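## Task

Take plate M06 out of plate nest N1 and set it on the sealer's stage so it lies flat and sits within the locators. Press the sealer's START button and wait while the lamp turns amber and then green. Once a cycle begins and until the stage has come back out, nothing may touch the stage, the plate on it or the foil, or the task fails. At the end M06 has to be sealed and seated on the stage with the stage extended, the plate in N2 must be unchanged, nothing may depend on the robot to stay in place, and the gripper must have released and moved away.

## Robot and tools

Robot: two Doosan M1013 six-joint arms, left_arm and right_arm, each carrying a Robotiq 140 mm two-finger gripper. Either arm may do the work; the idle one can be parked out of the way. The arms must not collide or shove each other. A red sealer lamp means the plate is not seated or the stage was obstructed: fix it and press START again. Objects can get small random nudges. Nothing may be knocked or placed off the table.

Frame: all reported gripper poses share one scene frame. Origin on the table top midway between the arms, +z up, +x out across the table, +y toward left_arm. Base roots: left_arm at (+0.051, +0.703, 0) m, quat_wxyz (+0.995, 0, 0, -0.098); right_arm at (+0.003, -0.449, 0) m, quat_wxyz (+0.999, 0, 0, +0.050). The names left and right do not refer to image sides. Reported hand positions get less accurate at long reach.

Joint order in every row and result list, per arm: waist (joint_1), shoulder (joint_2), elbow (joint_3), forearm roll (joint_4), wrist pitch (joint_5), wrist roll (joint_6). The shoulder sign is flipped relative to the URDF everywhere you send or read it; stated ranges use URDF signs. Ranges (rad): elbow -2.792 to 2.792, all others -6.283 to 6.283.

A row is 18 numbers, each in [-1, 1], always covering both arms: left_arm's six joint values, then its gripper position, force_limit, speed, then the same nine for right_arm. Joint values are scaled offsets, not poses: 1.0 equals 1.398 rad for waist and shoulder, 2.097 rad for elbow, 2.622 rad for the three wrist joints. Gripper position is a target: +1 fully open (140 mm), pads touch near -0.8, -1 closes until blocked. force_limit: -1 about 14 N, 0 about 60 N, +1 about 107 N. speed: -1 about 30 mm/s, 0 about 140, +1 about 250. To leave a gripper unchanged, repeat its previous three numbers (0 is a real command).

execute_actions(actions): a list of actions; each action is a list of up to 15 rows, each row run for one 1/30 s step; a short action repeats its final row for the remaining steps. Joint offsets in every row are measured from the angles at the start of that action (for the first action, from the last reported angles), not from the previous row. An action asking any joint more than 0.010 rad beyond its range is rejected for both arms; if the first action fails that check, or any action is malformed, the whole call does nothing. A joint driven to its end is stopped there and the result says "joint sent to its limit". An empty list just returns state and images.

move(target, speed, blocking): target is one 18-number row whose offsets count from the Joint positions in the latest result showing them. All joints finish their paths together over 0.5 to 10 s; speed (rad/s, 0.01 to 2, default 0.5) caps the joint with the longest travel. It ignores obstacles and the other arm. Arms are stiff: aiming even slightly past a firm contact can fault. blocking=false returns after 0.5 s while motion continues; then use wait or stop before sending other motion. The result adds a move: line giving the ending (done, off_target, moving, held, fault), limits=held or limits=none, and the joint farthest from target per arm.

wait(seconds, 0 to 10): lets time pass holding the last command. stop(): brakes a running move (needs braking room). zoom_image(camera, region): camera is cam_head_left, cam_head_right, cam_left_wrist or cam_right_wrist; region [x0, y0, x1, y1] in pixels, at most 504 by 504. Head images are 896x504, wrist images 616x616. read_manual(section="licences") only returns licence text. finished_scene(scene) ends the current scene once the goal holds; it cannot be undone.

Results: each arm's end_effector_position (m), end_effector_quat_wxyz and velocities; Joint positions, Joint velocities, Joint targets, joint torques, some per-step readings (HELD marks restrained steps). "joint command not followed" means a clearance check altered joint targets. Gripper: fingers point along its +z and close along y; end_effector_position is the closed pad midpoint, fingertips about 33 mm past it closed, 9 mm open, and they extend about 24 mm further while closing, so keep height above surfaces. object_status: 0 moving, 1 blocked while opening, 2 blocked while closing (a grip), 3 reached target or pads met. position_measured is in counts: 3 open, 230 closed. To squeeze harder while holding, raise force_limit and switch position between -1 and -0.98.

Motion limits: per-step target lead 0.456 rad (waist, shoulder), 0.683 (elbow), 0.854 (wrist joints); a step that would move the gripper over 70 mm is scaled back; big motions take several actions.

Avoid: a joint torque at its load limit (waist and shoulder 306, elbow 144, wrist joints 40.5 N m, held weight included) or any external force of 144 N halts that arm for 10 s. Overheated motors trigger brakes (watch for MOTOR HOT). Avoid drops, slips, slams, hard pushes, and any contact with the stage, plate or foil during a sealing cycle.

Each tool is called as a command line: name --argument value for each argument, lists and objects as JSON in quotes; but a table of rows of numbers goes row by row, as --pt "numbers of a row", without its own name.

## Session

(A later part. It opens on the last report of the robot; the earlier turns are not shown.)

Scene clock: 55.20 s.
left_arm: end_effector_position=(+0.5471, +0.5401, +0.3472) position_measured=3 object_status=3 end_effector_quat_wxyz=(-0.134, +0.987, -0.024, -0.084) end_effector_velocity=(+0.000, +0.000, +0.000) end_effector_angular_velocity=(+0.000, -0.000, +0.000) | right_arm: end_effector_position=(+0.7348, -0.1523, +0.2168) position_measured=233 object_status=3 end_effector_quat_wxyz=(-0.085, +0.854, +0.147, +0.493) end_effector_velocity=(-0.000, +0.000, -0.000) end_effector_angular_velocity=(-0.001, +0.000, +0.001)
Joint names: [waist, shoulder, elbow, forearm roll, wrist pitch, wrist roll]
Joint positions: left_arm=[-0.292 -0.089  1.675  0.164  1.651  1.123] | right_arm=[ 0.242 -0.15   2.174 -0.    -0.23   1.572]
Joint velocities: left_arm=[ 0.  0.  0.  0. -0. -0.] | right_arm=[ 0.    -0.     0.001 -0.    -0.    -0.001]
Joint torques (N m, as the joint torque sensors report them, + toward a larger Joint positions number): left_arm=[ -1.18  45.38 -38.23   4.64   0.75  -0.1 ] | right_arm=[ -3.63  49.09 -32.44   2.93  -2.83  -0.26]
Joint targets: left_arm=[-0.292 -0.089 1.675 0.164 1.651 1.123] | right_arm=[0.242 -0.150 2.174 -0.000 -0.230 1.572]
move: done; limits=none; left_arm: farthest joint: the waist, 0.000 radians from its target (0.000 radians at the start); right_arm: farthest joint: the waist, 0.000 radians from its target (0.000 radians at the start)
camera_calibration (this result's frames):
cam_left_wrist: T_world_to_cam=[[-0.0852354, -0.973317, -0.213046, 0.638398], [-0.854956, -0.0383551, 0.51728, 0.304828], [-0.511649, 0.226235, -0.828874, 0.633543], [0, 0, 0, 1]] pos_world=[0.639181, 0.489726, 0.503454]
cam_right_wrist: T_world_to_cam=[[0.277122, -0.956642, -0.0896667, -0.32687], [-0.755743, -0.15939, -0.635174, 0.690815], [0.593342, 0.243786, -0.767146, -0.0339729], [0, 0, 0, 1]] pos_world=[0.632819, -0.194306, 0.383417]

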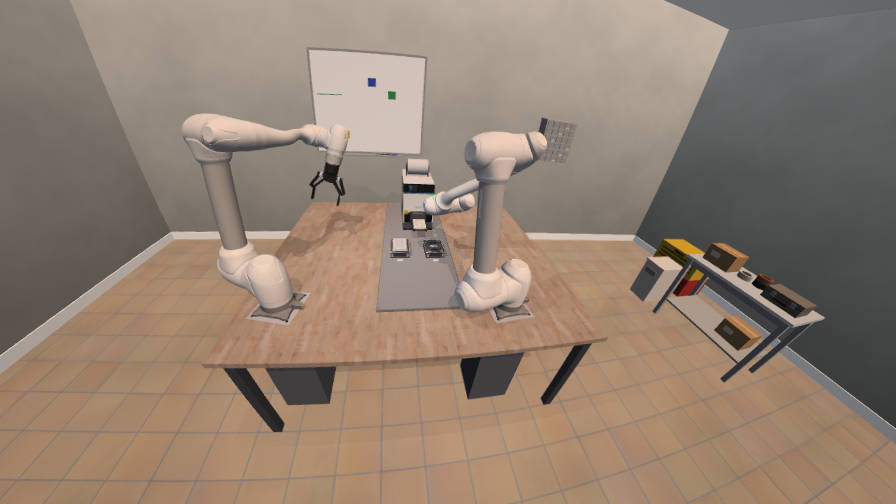

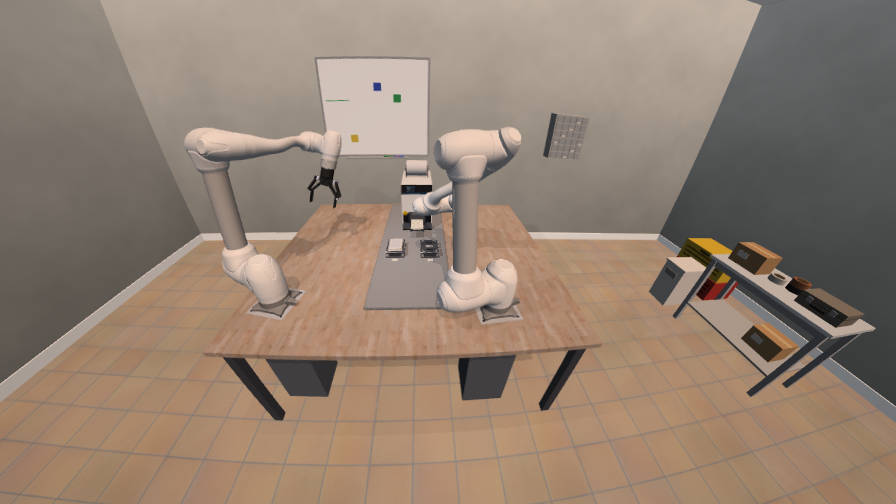

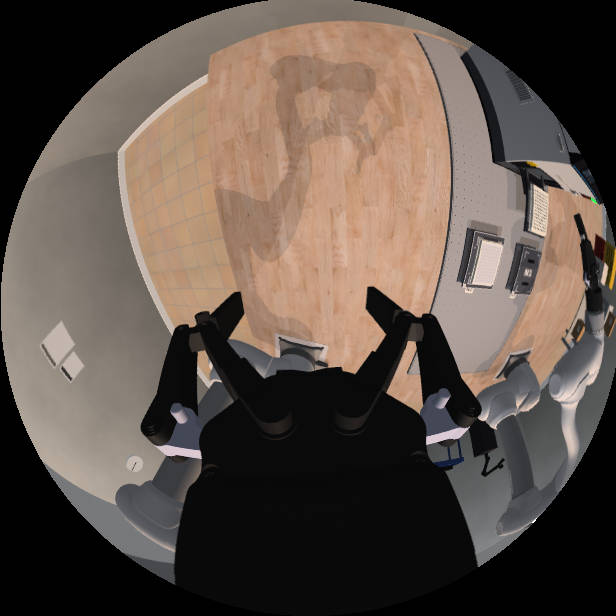

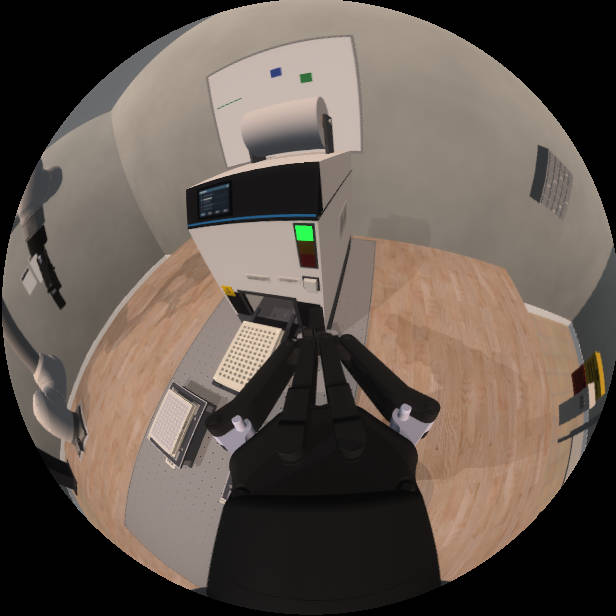

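move --target '[0,0,0,0,0,0,1,0,0,0,-0.0351,-0.0298,0,0.0052,0,-1,0,0.5]' --speed 0.1

move --target '[0,0,0,0,0,0,1,0,0,0,-0.006,-0.0051,0,0.0009,0,-1,0,0.5]' --speed 0.02

Scene clock: 57.20 s.
left_arm: end_effector_position=(+0.5471, +0.5401, +0.3472) position_measured=3 object_status=3 end_effector_quat_wxyz=(-0.134, +0.987, -0.024, -0.084) end_effector_velocity=(-0.000, +0.000, +0.000) end_effector_angular_velocity=(-0.000, +0.001, -0.001) | right_arm: end_effector_position=(+0.7678, -0.1406, +0.2170) position_measured=233 object_status=3 end_effector_quat_wxyz=(-0.085, +0.854, +0.147, +0.493) end_effector_velocity=(+0.000, -0.000, -0.000) end_effector_angular_velocity=(+0.000, +0.000, -0.001)
Joint names: [waist, shoulder, elbow, forearm roll, wrist pitch, wrist roll]
Joint positions: left_arm=[-0.292 -0.089  1.675  0.164  1.651  1.123] | right_arm=[ 0.242 -0.2    2.111 -0.    -0.216  1.572]
Joint velocities: left_arm=[-0.     0.     0.    -0.001  0.001  0.001] | right_arm=[-0.001  0.     0.     0.001  0.    -0.   ]
Joint torques (N m, as the joint torque sensors report them, + toward a larger Joint positions number): left_arm=[ -1.38  45.82 -38.47   4.62   0.89  -0.07] | right_arm=[ -2.74  54.01 -32.24   3.09  -2.65  -0.34]
Joint targets: left_arm=[-0.292 -0.089 1.675 0.164 1.651 1.123] | right_arm=[0.242 -0.200 2.111 -0.000 -0.216 1.572]
move: done; limits=none; left_arm: farthest joint: the waist, 0.000 radians from its target (0.000 radians at the start); right_arm: farthest joint: the waist, 0.000 radians from its target (0.000 radians at the start)
camera_calibration (this result's frames):
cam_left_wrist: T_world_to_cam=[[-0.0852353, -0.973317, -0.213045, 0.638398], [-0.854956, -0.0383551, 0.51728, 0.304828], [-0.511649, 0.226235, -0.828875, 0.633543], [0, 0, 0, 1]] pos_world=[0.639181, 0.489726, 0.503454]
cam_right_wrist: T_world_to_cam=[[0.277105, -0.956648, -0.0896544, -0.324766], [-0.755868, -0.159434, -0.635016, 0.717763], [0.593192, 0.243733, -0.767279, -0.0561472], [0, 0, 0, 1]] pos_world=[0.665834, -0.182566, 0.383593]

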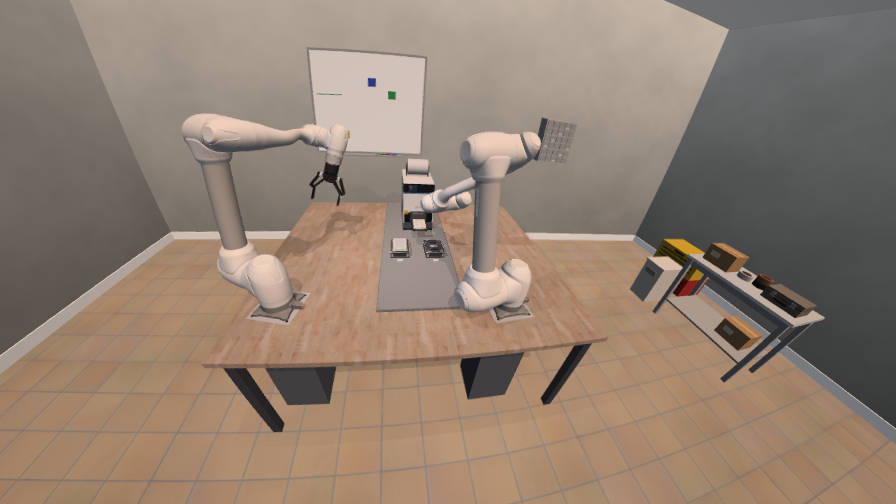

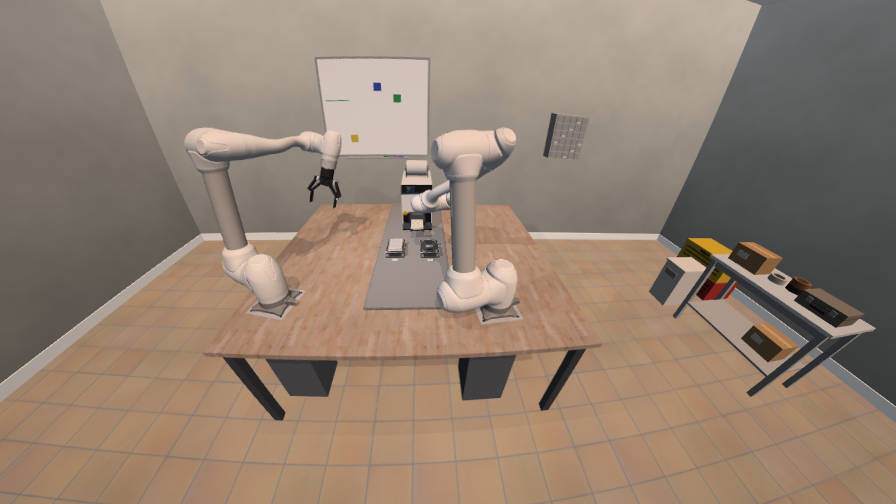

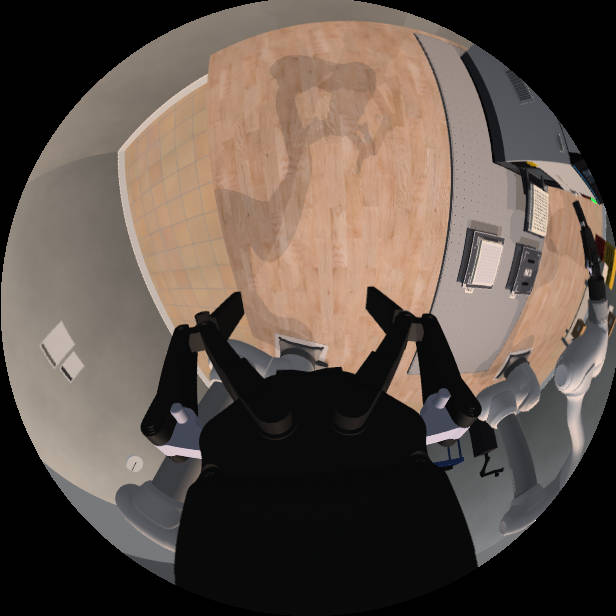

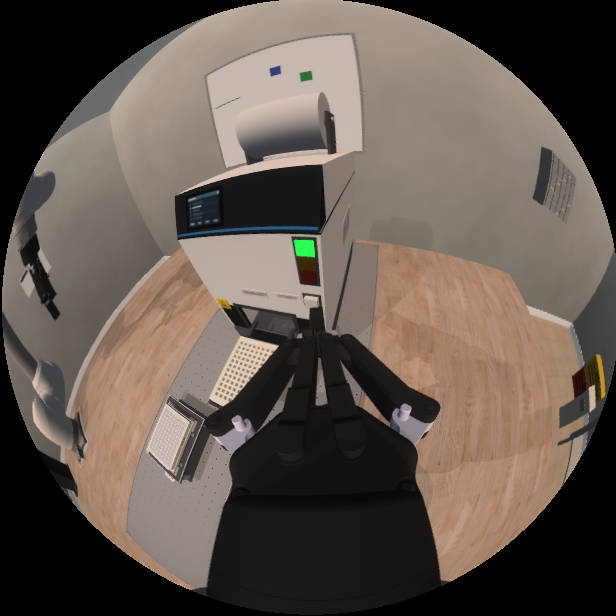

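Scene clock: 57.97 s.
left_arm: end_effector_position=(+0.5471, +0.5401, +0.3472) position_measured=3 object_status=3 end_effector_quat_wxyz=(-0.134, +0.987, -0.024, -0.084) end_effector_velocity=(-0.000, -0.000, -0.000) end_effector_angular_velocity=(-0.000, +0.001, +0.002) | right_arm: end_effector_position=(+0.7734, -0.1386, +0.2168) position_measured=233 object_status=3 end_effector_quat_wxyz=(-0.085, +0.854, +0.147, +0.492) end_effector_velocity=(-0.000, +0.001, +0.000) end_effector_angular_velocity=(+0.000, -0.001, +0.001)
Joint names: [waist, shoulder, elbow, forearm roll, wrist pitch, wrist roll]
Joint positions: left_arm=[-0.292 -0.089  1.675  0.164  1.651  1.123] | right_arm=[ 0.242 -0.208  2.1   -0.    -0.214  1.572]
Joint velocities: left_arm=[-0.    -0.    -0.    -0.001  0.001 -0.001] | right_arm=[ 0.001  0.    -0.    -0.    -0.     0.   ]
Joint torques (N m, as the joint torque sensors report them, + toward a larger Joint positions number): left_arm=[ -0.9   46.22 -38.31   4.53   0.99  -0.19] | right_arm=[ -3.74  54.52 -32.28   2.97  -2.72  -0.34]
Joint targets: left_arm=[-0.292 -0.089 1.675 0.164 1.651 1.123] | right_arm=[0.242 -0.208 2.100 -0.000 -0.214 1.572]
move: done; limits=none; left_arm: farthest joint: the waist, 0.000 radians from its target (0.000 radians at the start); right_arm: farthest joint: the waist, 0.000 radians from its target (0.000 radians at the start)
camera_calibration (this result's frames):
cam_left_wrist: T_world_to_cam=[[-0.0852354, -0.973317, -0.213046, 0.638398], [-0.854956, -0.0383551, 0.51728, 0.304828], [-0.511649, 0.226235, -0.828875, 0.633543], [0, 0, 0, 1]] pos_world=[0.639181, 0.489726, 0.503454]
cam_right_wrist: T_world_to_cam=[[0.2771, -0.95665, -0.0896509, -0.324421], [-0.755901, -0.159446, -0.634973, 0.722258], [0.593152, 0.243718, -0.767315, -0.0600093], [0, 0, 0, 1]] pos_world=[0.671447, -0.18057, 0.383483]

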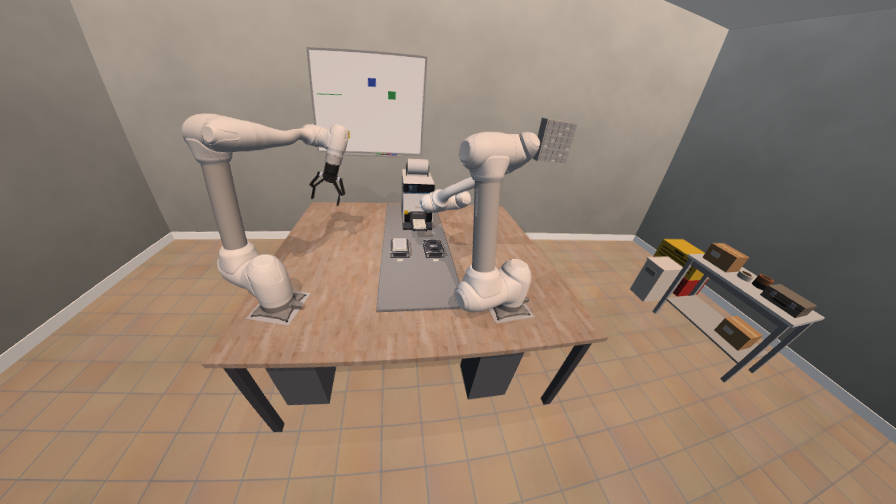

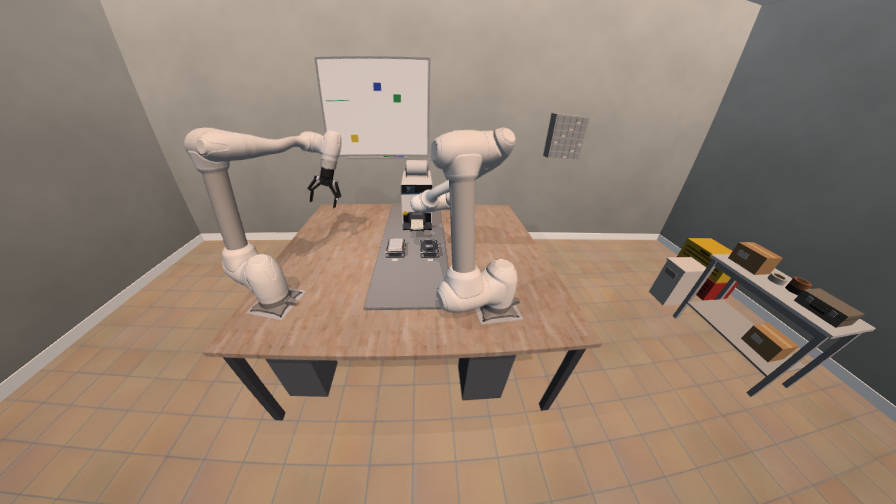

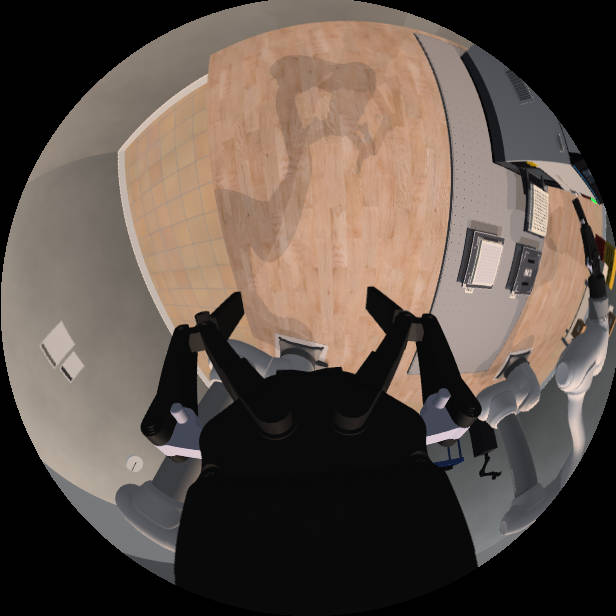

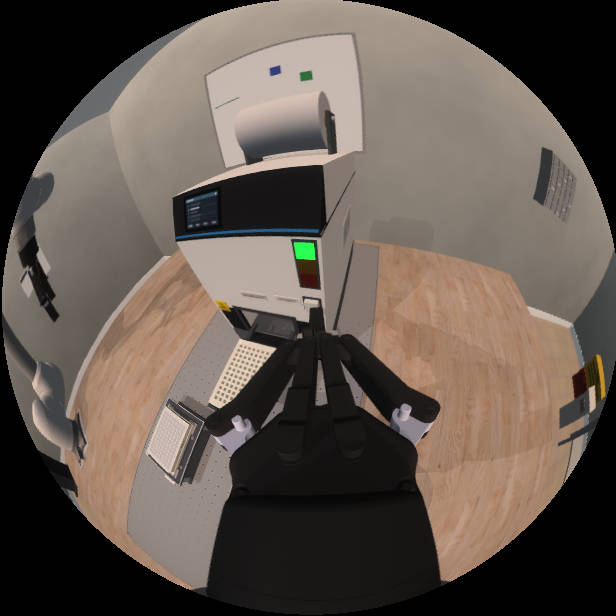

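Continue 4 mm steps.

move --target '[0,0,0,0,0,0,1,0,0,0,-0.004,-0.0034,0,0.0006,0,-1,0,0.5]' --speed 0.02

move --target '[0,0,0,0,0,0,1,0,0,0,-0.003,-0.0026,0,0.0004,0,-1,0,0.5]' --speed 0.02

Scene clock: 59.07 s.
left_arm: end_effector_position=(+0.5471, +0.5401, +0.3472) position_measured=3 object_status=3 end_effector_quat_wxyz=(-0.134, +0.987, -0.024, -0.084) end_effector_velocity=(-0.000, +0.000, +0.000) end_effector_angular_velocity=(+0.001, -0.000, -0.000) | right_arm: end_effector_position=(+0.7771, -0.1373, +0.2167) position_measured=233 object_status=3 end_effector_quat_wxyz=(-0.085, +0.854, +0.147, +0.492) end_effector_velocity=(-0.000, -0.000, +0.000) end_effector_angular_velocity=(-0.000, +0.000, -0.000)
Joint names: [waist, shoulder, elbow, forearm roll, wrist pitch, wrist roll]
Joint positions: left_arm=[-0.292 -0.089  1.675  0.164  1.651  1.123] | right_arm=[ 0.242 -0.214  2.093 -0.    -0.212  1.572]
Joint velocities: left_arm=[0.    0.    0.    0.001 0.001 0.   ] | right_arm=[-0.  0. -0. -0.  0.  0.]
Joint torques (N m, as the joint torque sensors report them, + toward a larger Joint positions number): left_arm=[ -0.14  45.9  -38.25   4.73   0.84  -0.15] | right_arm=[ -3.71  54.89 -33.35   3.14  -3.01  -0.34]
Joint targets: left_arm=[-0.292 -0.089 1.675 0.164 1.651 1.123] | right_arm=[0.242 -0.214 2.093 -0.000 -0.212 1.572]
move: done; limits=none; left_arm: farthest joint: the waist, 0.000 radians from its target (0.000 radians at the start); right_arm: farthest joint: the waist, 0.000 radians from its target (0.000 radians at the start)
camera_calibration (this result's frames):
cam_left_wrist: T_world_to_cam=[[-0.0852355, -0.973317, -0.213045, 0.638398], [-0.854956, -0.0383549, 0.51728, 0.304828], [-0.511649, 0.226235, -0.828875, 0.633543], [0, 0, 0, 1]] pos_world=[0.639181, 0.489726, 0.503454]
cam_right_wrist: T_world_to_cam=[[0.277095, -0.956651, -0.0896477, -0.324193], [-0.755934, -0.159458, -0.634931, 0.72523], [0.593112, 0.243704, -0.76735, -0.0625858], [0, 0, 0, 1]] pos_world=[0.675178, -0.179243, 0.383382]

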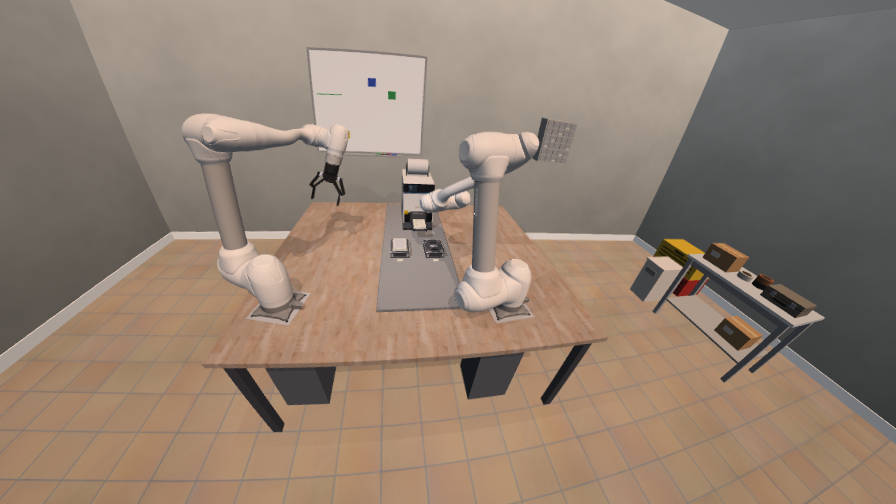

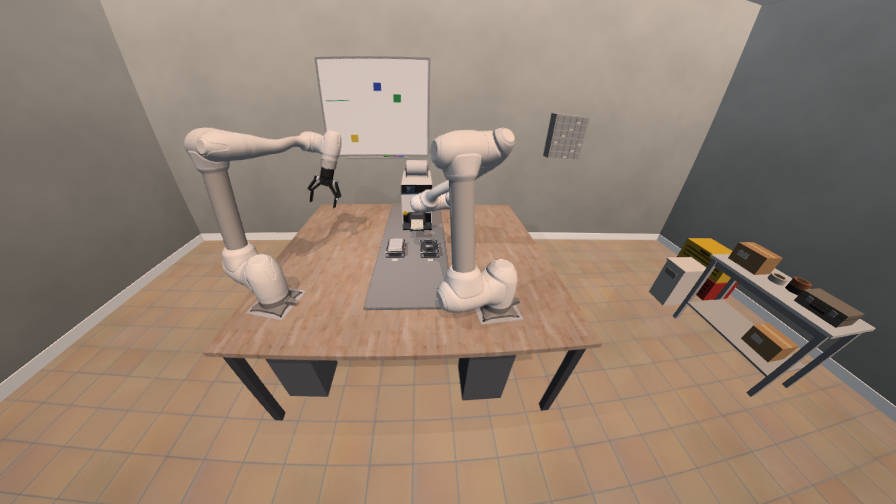

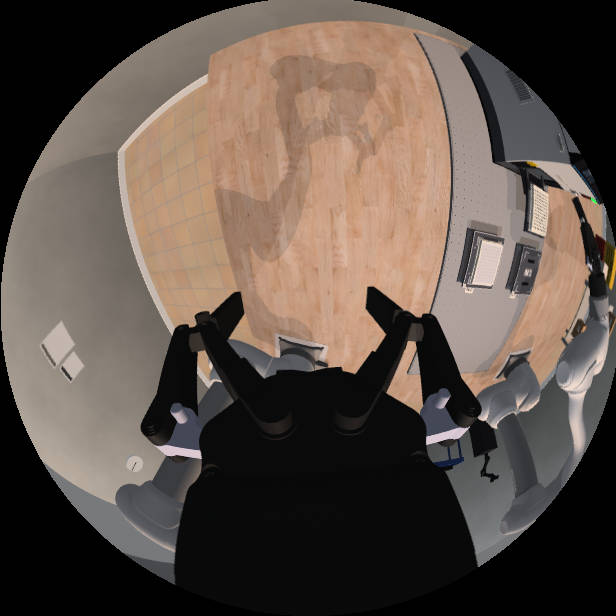

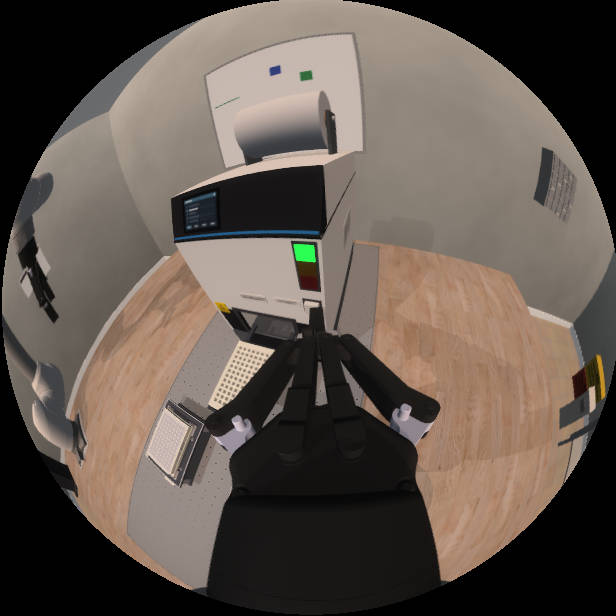

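Scene clock: 59.77 s.
left_arm: end_effector_position=(+0.5471, +0.5401, +0.3472) position_measured=3 object_status=3 end_effector_quat_wxyz=(-0.134, +0.987, -0.024, -0.084) end_effector_velocity=(-0.001, -0.000, +0.000) end_effector_angular_velocity=(-0.001, +0.001, +0.002) | right_arm: end_effector_position=(+0.7800, -0.1363, +0.2168) position_measured=233 object_status=3 end_effector_quat_wxyz=(-0.085, +0.854, +0.147, +0.493) end_effector_velocity=(+0.000, +0.001, +0.001) end_effector_angular_velocity=(+0.000, -0.001, +0.001)
Joint names: [waist, shoulder, elbow, forearm roll, wrist pitch, wrist roll]
Joint positions: left_arm=[-0.292 -0.089  1.675  0.164  1.651  1.123] | right_arm=[ 0.242 -0.218  2.088 -0.    -0.211  1.572]
Joint velocities: left_arm=[ 0.     0.    -0.    -0.002  0.001 -0.002] | right_arm=[ 0.001  0.    -0.001  0.    -0.    -0.   ]
Joint torques (N m, as the joint torque sensors report them, + toward a larger Joint positions number): left_arm=[ -1.3   46.41 -38.1    4.68   0.94  -0.13] | right_arm=[ -0.86  55.44 -36.06   2.78  -3.73  -0.34]
Joint targets: left_arm=[-0.292 -0.089 1.675 0.164 1.651 1.123] | right_arm=[0.242 -0.218 2.088 -0.000 -0.211 1.572]
move: done; limits=none; left_arm: farthest joint: the waist, 0.000 radians from its target (0.000 radians at the start); right_arm: farthest joint: the waist, 0.000 radians from its target (0.000 radians at the start)
camera_calibration (this result's frames):
cam_left_wrist: T_world_to_cam=[[-0.0852353, -0.973317, -0.213046, 0.638398], [-0.854956, -0.0383551, 0.51728, 0.304828], [-0.511649, 0.226235, -0.828875, 0.633543], [0, 0, 0, 1]] pos_world=[0.639181, 0.489726, 0.503454]
cam_right_wrist: T_world_to_cam=[[0.277111, -0.956645, -0.0896594, -0.32402], [-0.75582, -0.159417, -0.635077, 0.727515], [0.59325, 0.243753, -0.767228, -0.0646477], [0, 0, 0, 1]] pos_world=[0.678012, -0.178235, 0.383377]

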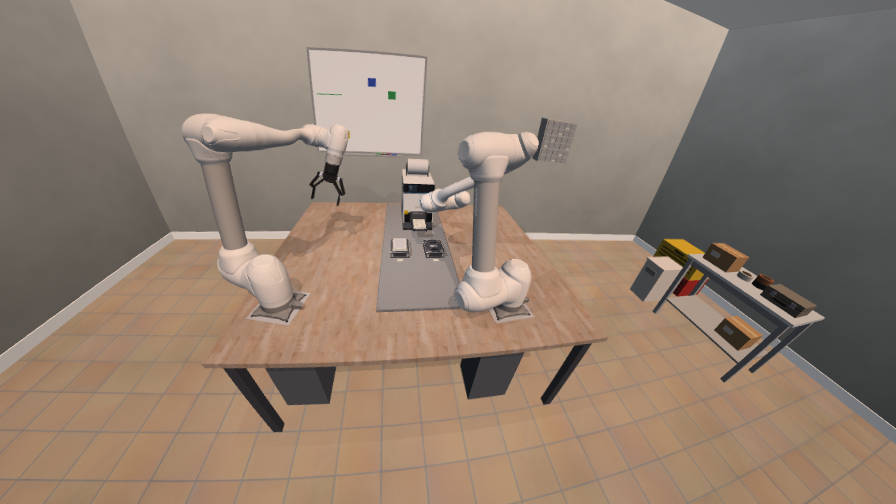

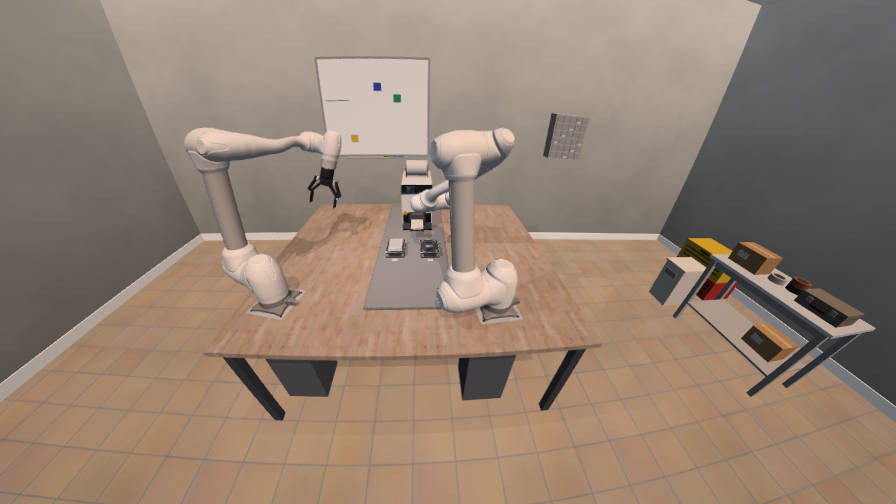

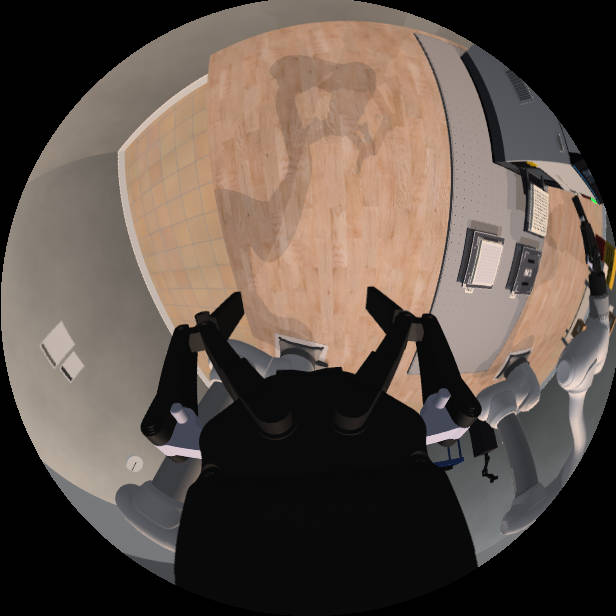

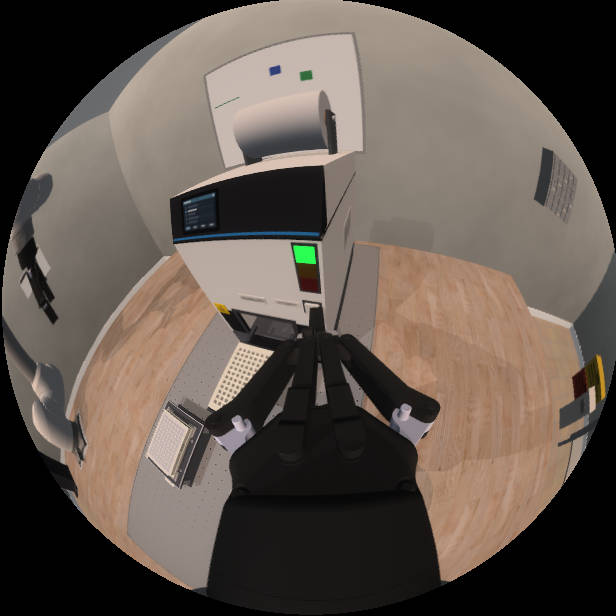

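Button is moving in; a little more.

move --target '[0,0,0,0,0,0,1,0,0,0,-0.002,-0.0017,0,0.0003,0,-1,0,0.5]' --speed 0.02

Scene clock: 60.80 s.
left_arm: end_effector_position=(+0.5471, +0.5401, +0.3472) position_measured=3 object_status=3 end_effector_quat_wxyz=(-0.134, +0.987, -0.024, -0.084) end_effector_velocity=(+0.000, -0.000, -0.000) end_effector_angular_velocity=(-0.000, +0.000, -0.001) | right_arm: end_effector_position=(+0.7818, -0.1356, +0.2167) position_measured=233 object_status=3 end_effector_quat_wxyz=(-0.085, +0.854, +0.147, +0.493) end_effector_velocity=(+0.000, -0.000, +0.001) end_effector_angular_velocity=(+0.001, -0.000, -0.001)
Joint names: [waist, shoulder, elbow, forearm roll, wrist pitch, wrist roll]
Joint positions: left_arm=[-0.292 -0.089  1.675  0.164  1.651  1.123] | right_arm=[ 0.242 -0.22   2.084 -0.    -0.21   1.572]
Joint velocities: left_arm=[-0.    -0.     0.    -0.    -0.     0.001] | right_arm=[-0.     0.    -0.001  0.     0.     0.   ]
Joint torques (N m, as the joint torque sensors report them, + toward a larger Joint positions number): left_arm=[ -0.13  45.38 -38.66   4.55   0.94   0.01] | right_arm=[  0.25  52.43 -38.98   2.64  -4.52  -0.37]
Joint targets: left_arm=[-0.292 -0.089 1.675 0.164 1.651 1.123] | right_arm=[0.242 -0.220 2.084 -0.000 -0.210 1.572]
move: done; limits=none; left_arm: farthest joint: the waist, 0.000 radians from its target (0.000 radians at the start); right_arm: farthest joint: the waist, 0.000 radians from its target (0.000 radians at the start)
camera_calibration (this result's frames):
cam_left_wrist: T_world_to_cam=[[-0.0852355, -0.973317, -0.213046, 0.638398], [-0.854956, -0.0383551, 0.51728, 0.304828], [-0.511649, 0.226235, -0.828875, 0.633543], [0, 0, 0, 1]] pos_world=[0.639181, 0.489726, 0.503454]
cam_right_wrist: T_world_to_cam=[[0.277107, -0.956647, -0.0896558, -0.323908], [-0.75585, -0.159429, -0.635037, 0.728981], [0.593213, 0.24374, -0.767261, -0.0659207], [0, 0, 0, 1]] pos_world=[0.679863, -0.177577, 0.383311]

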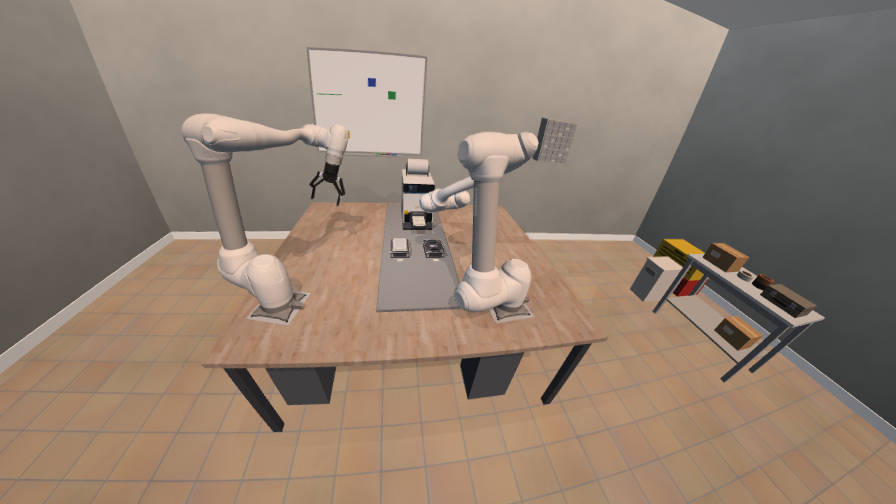

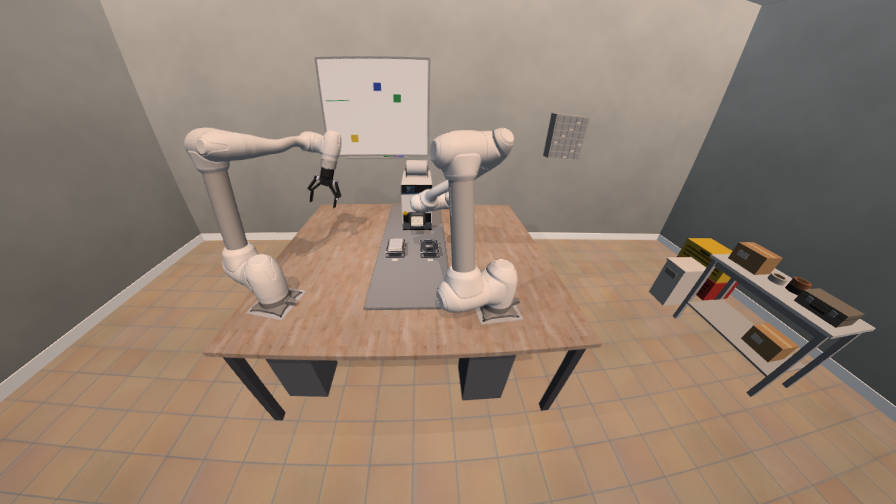

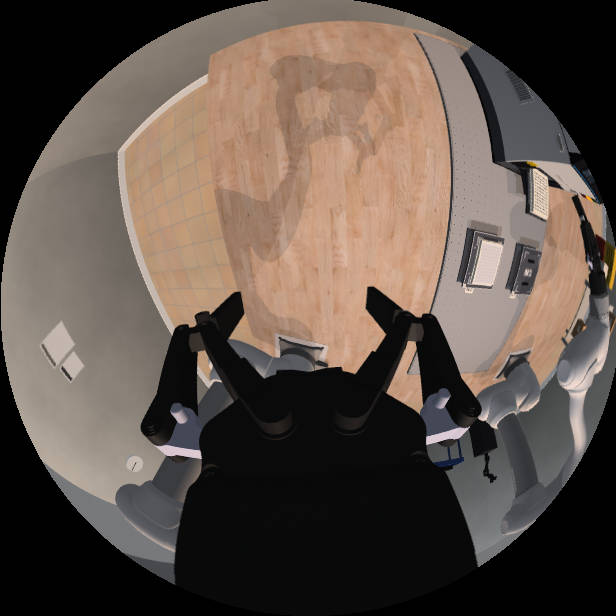

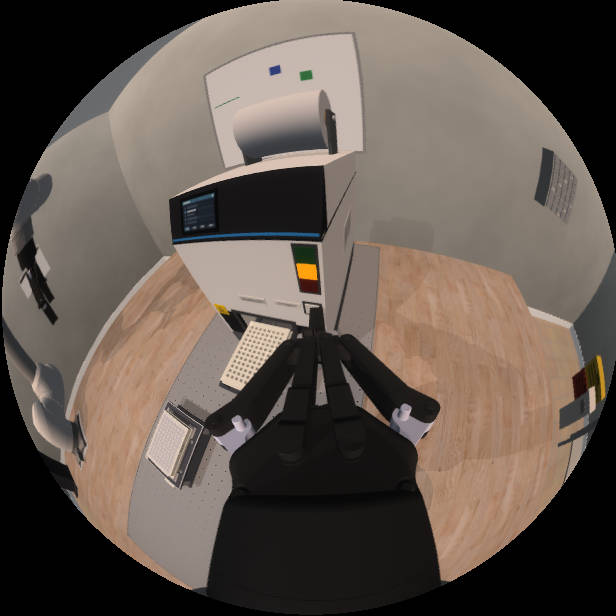

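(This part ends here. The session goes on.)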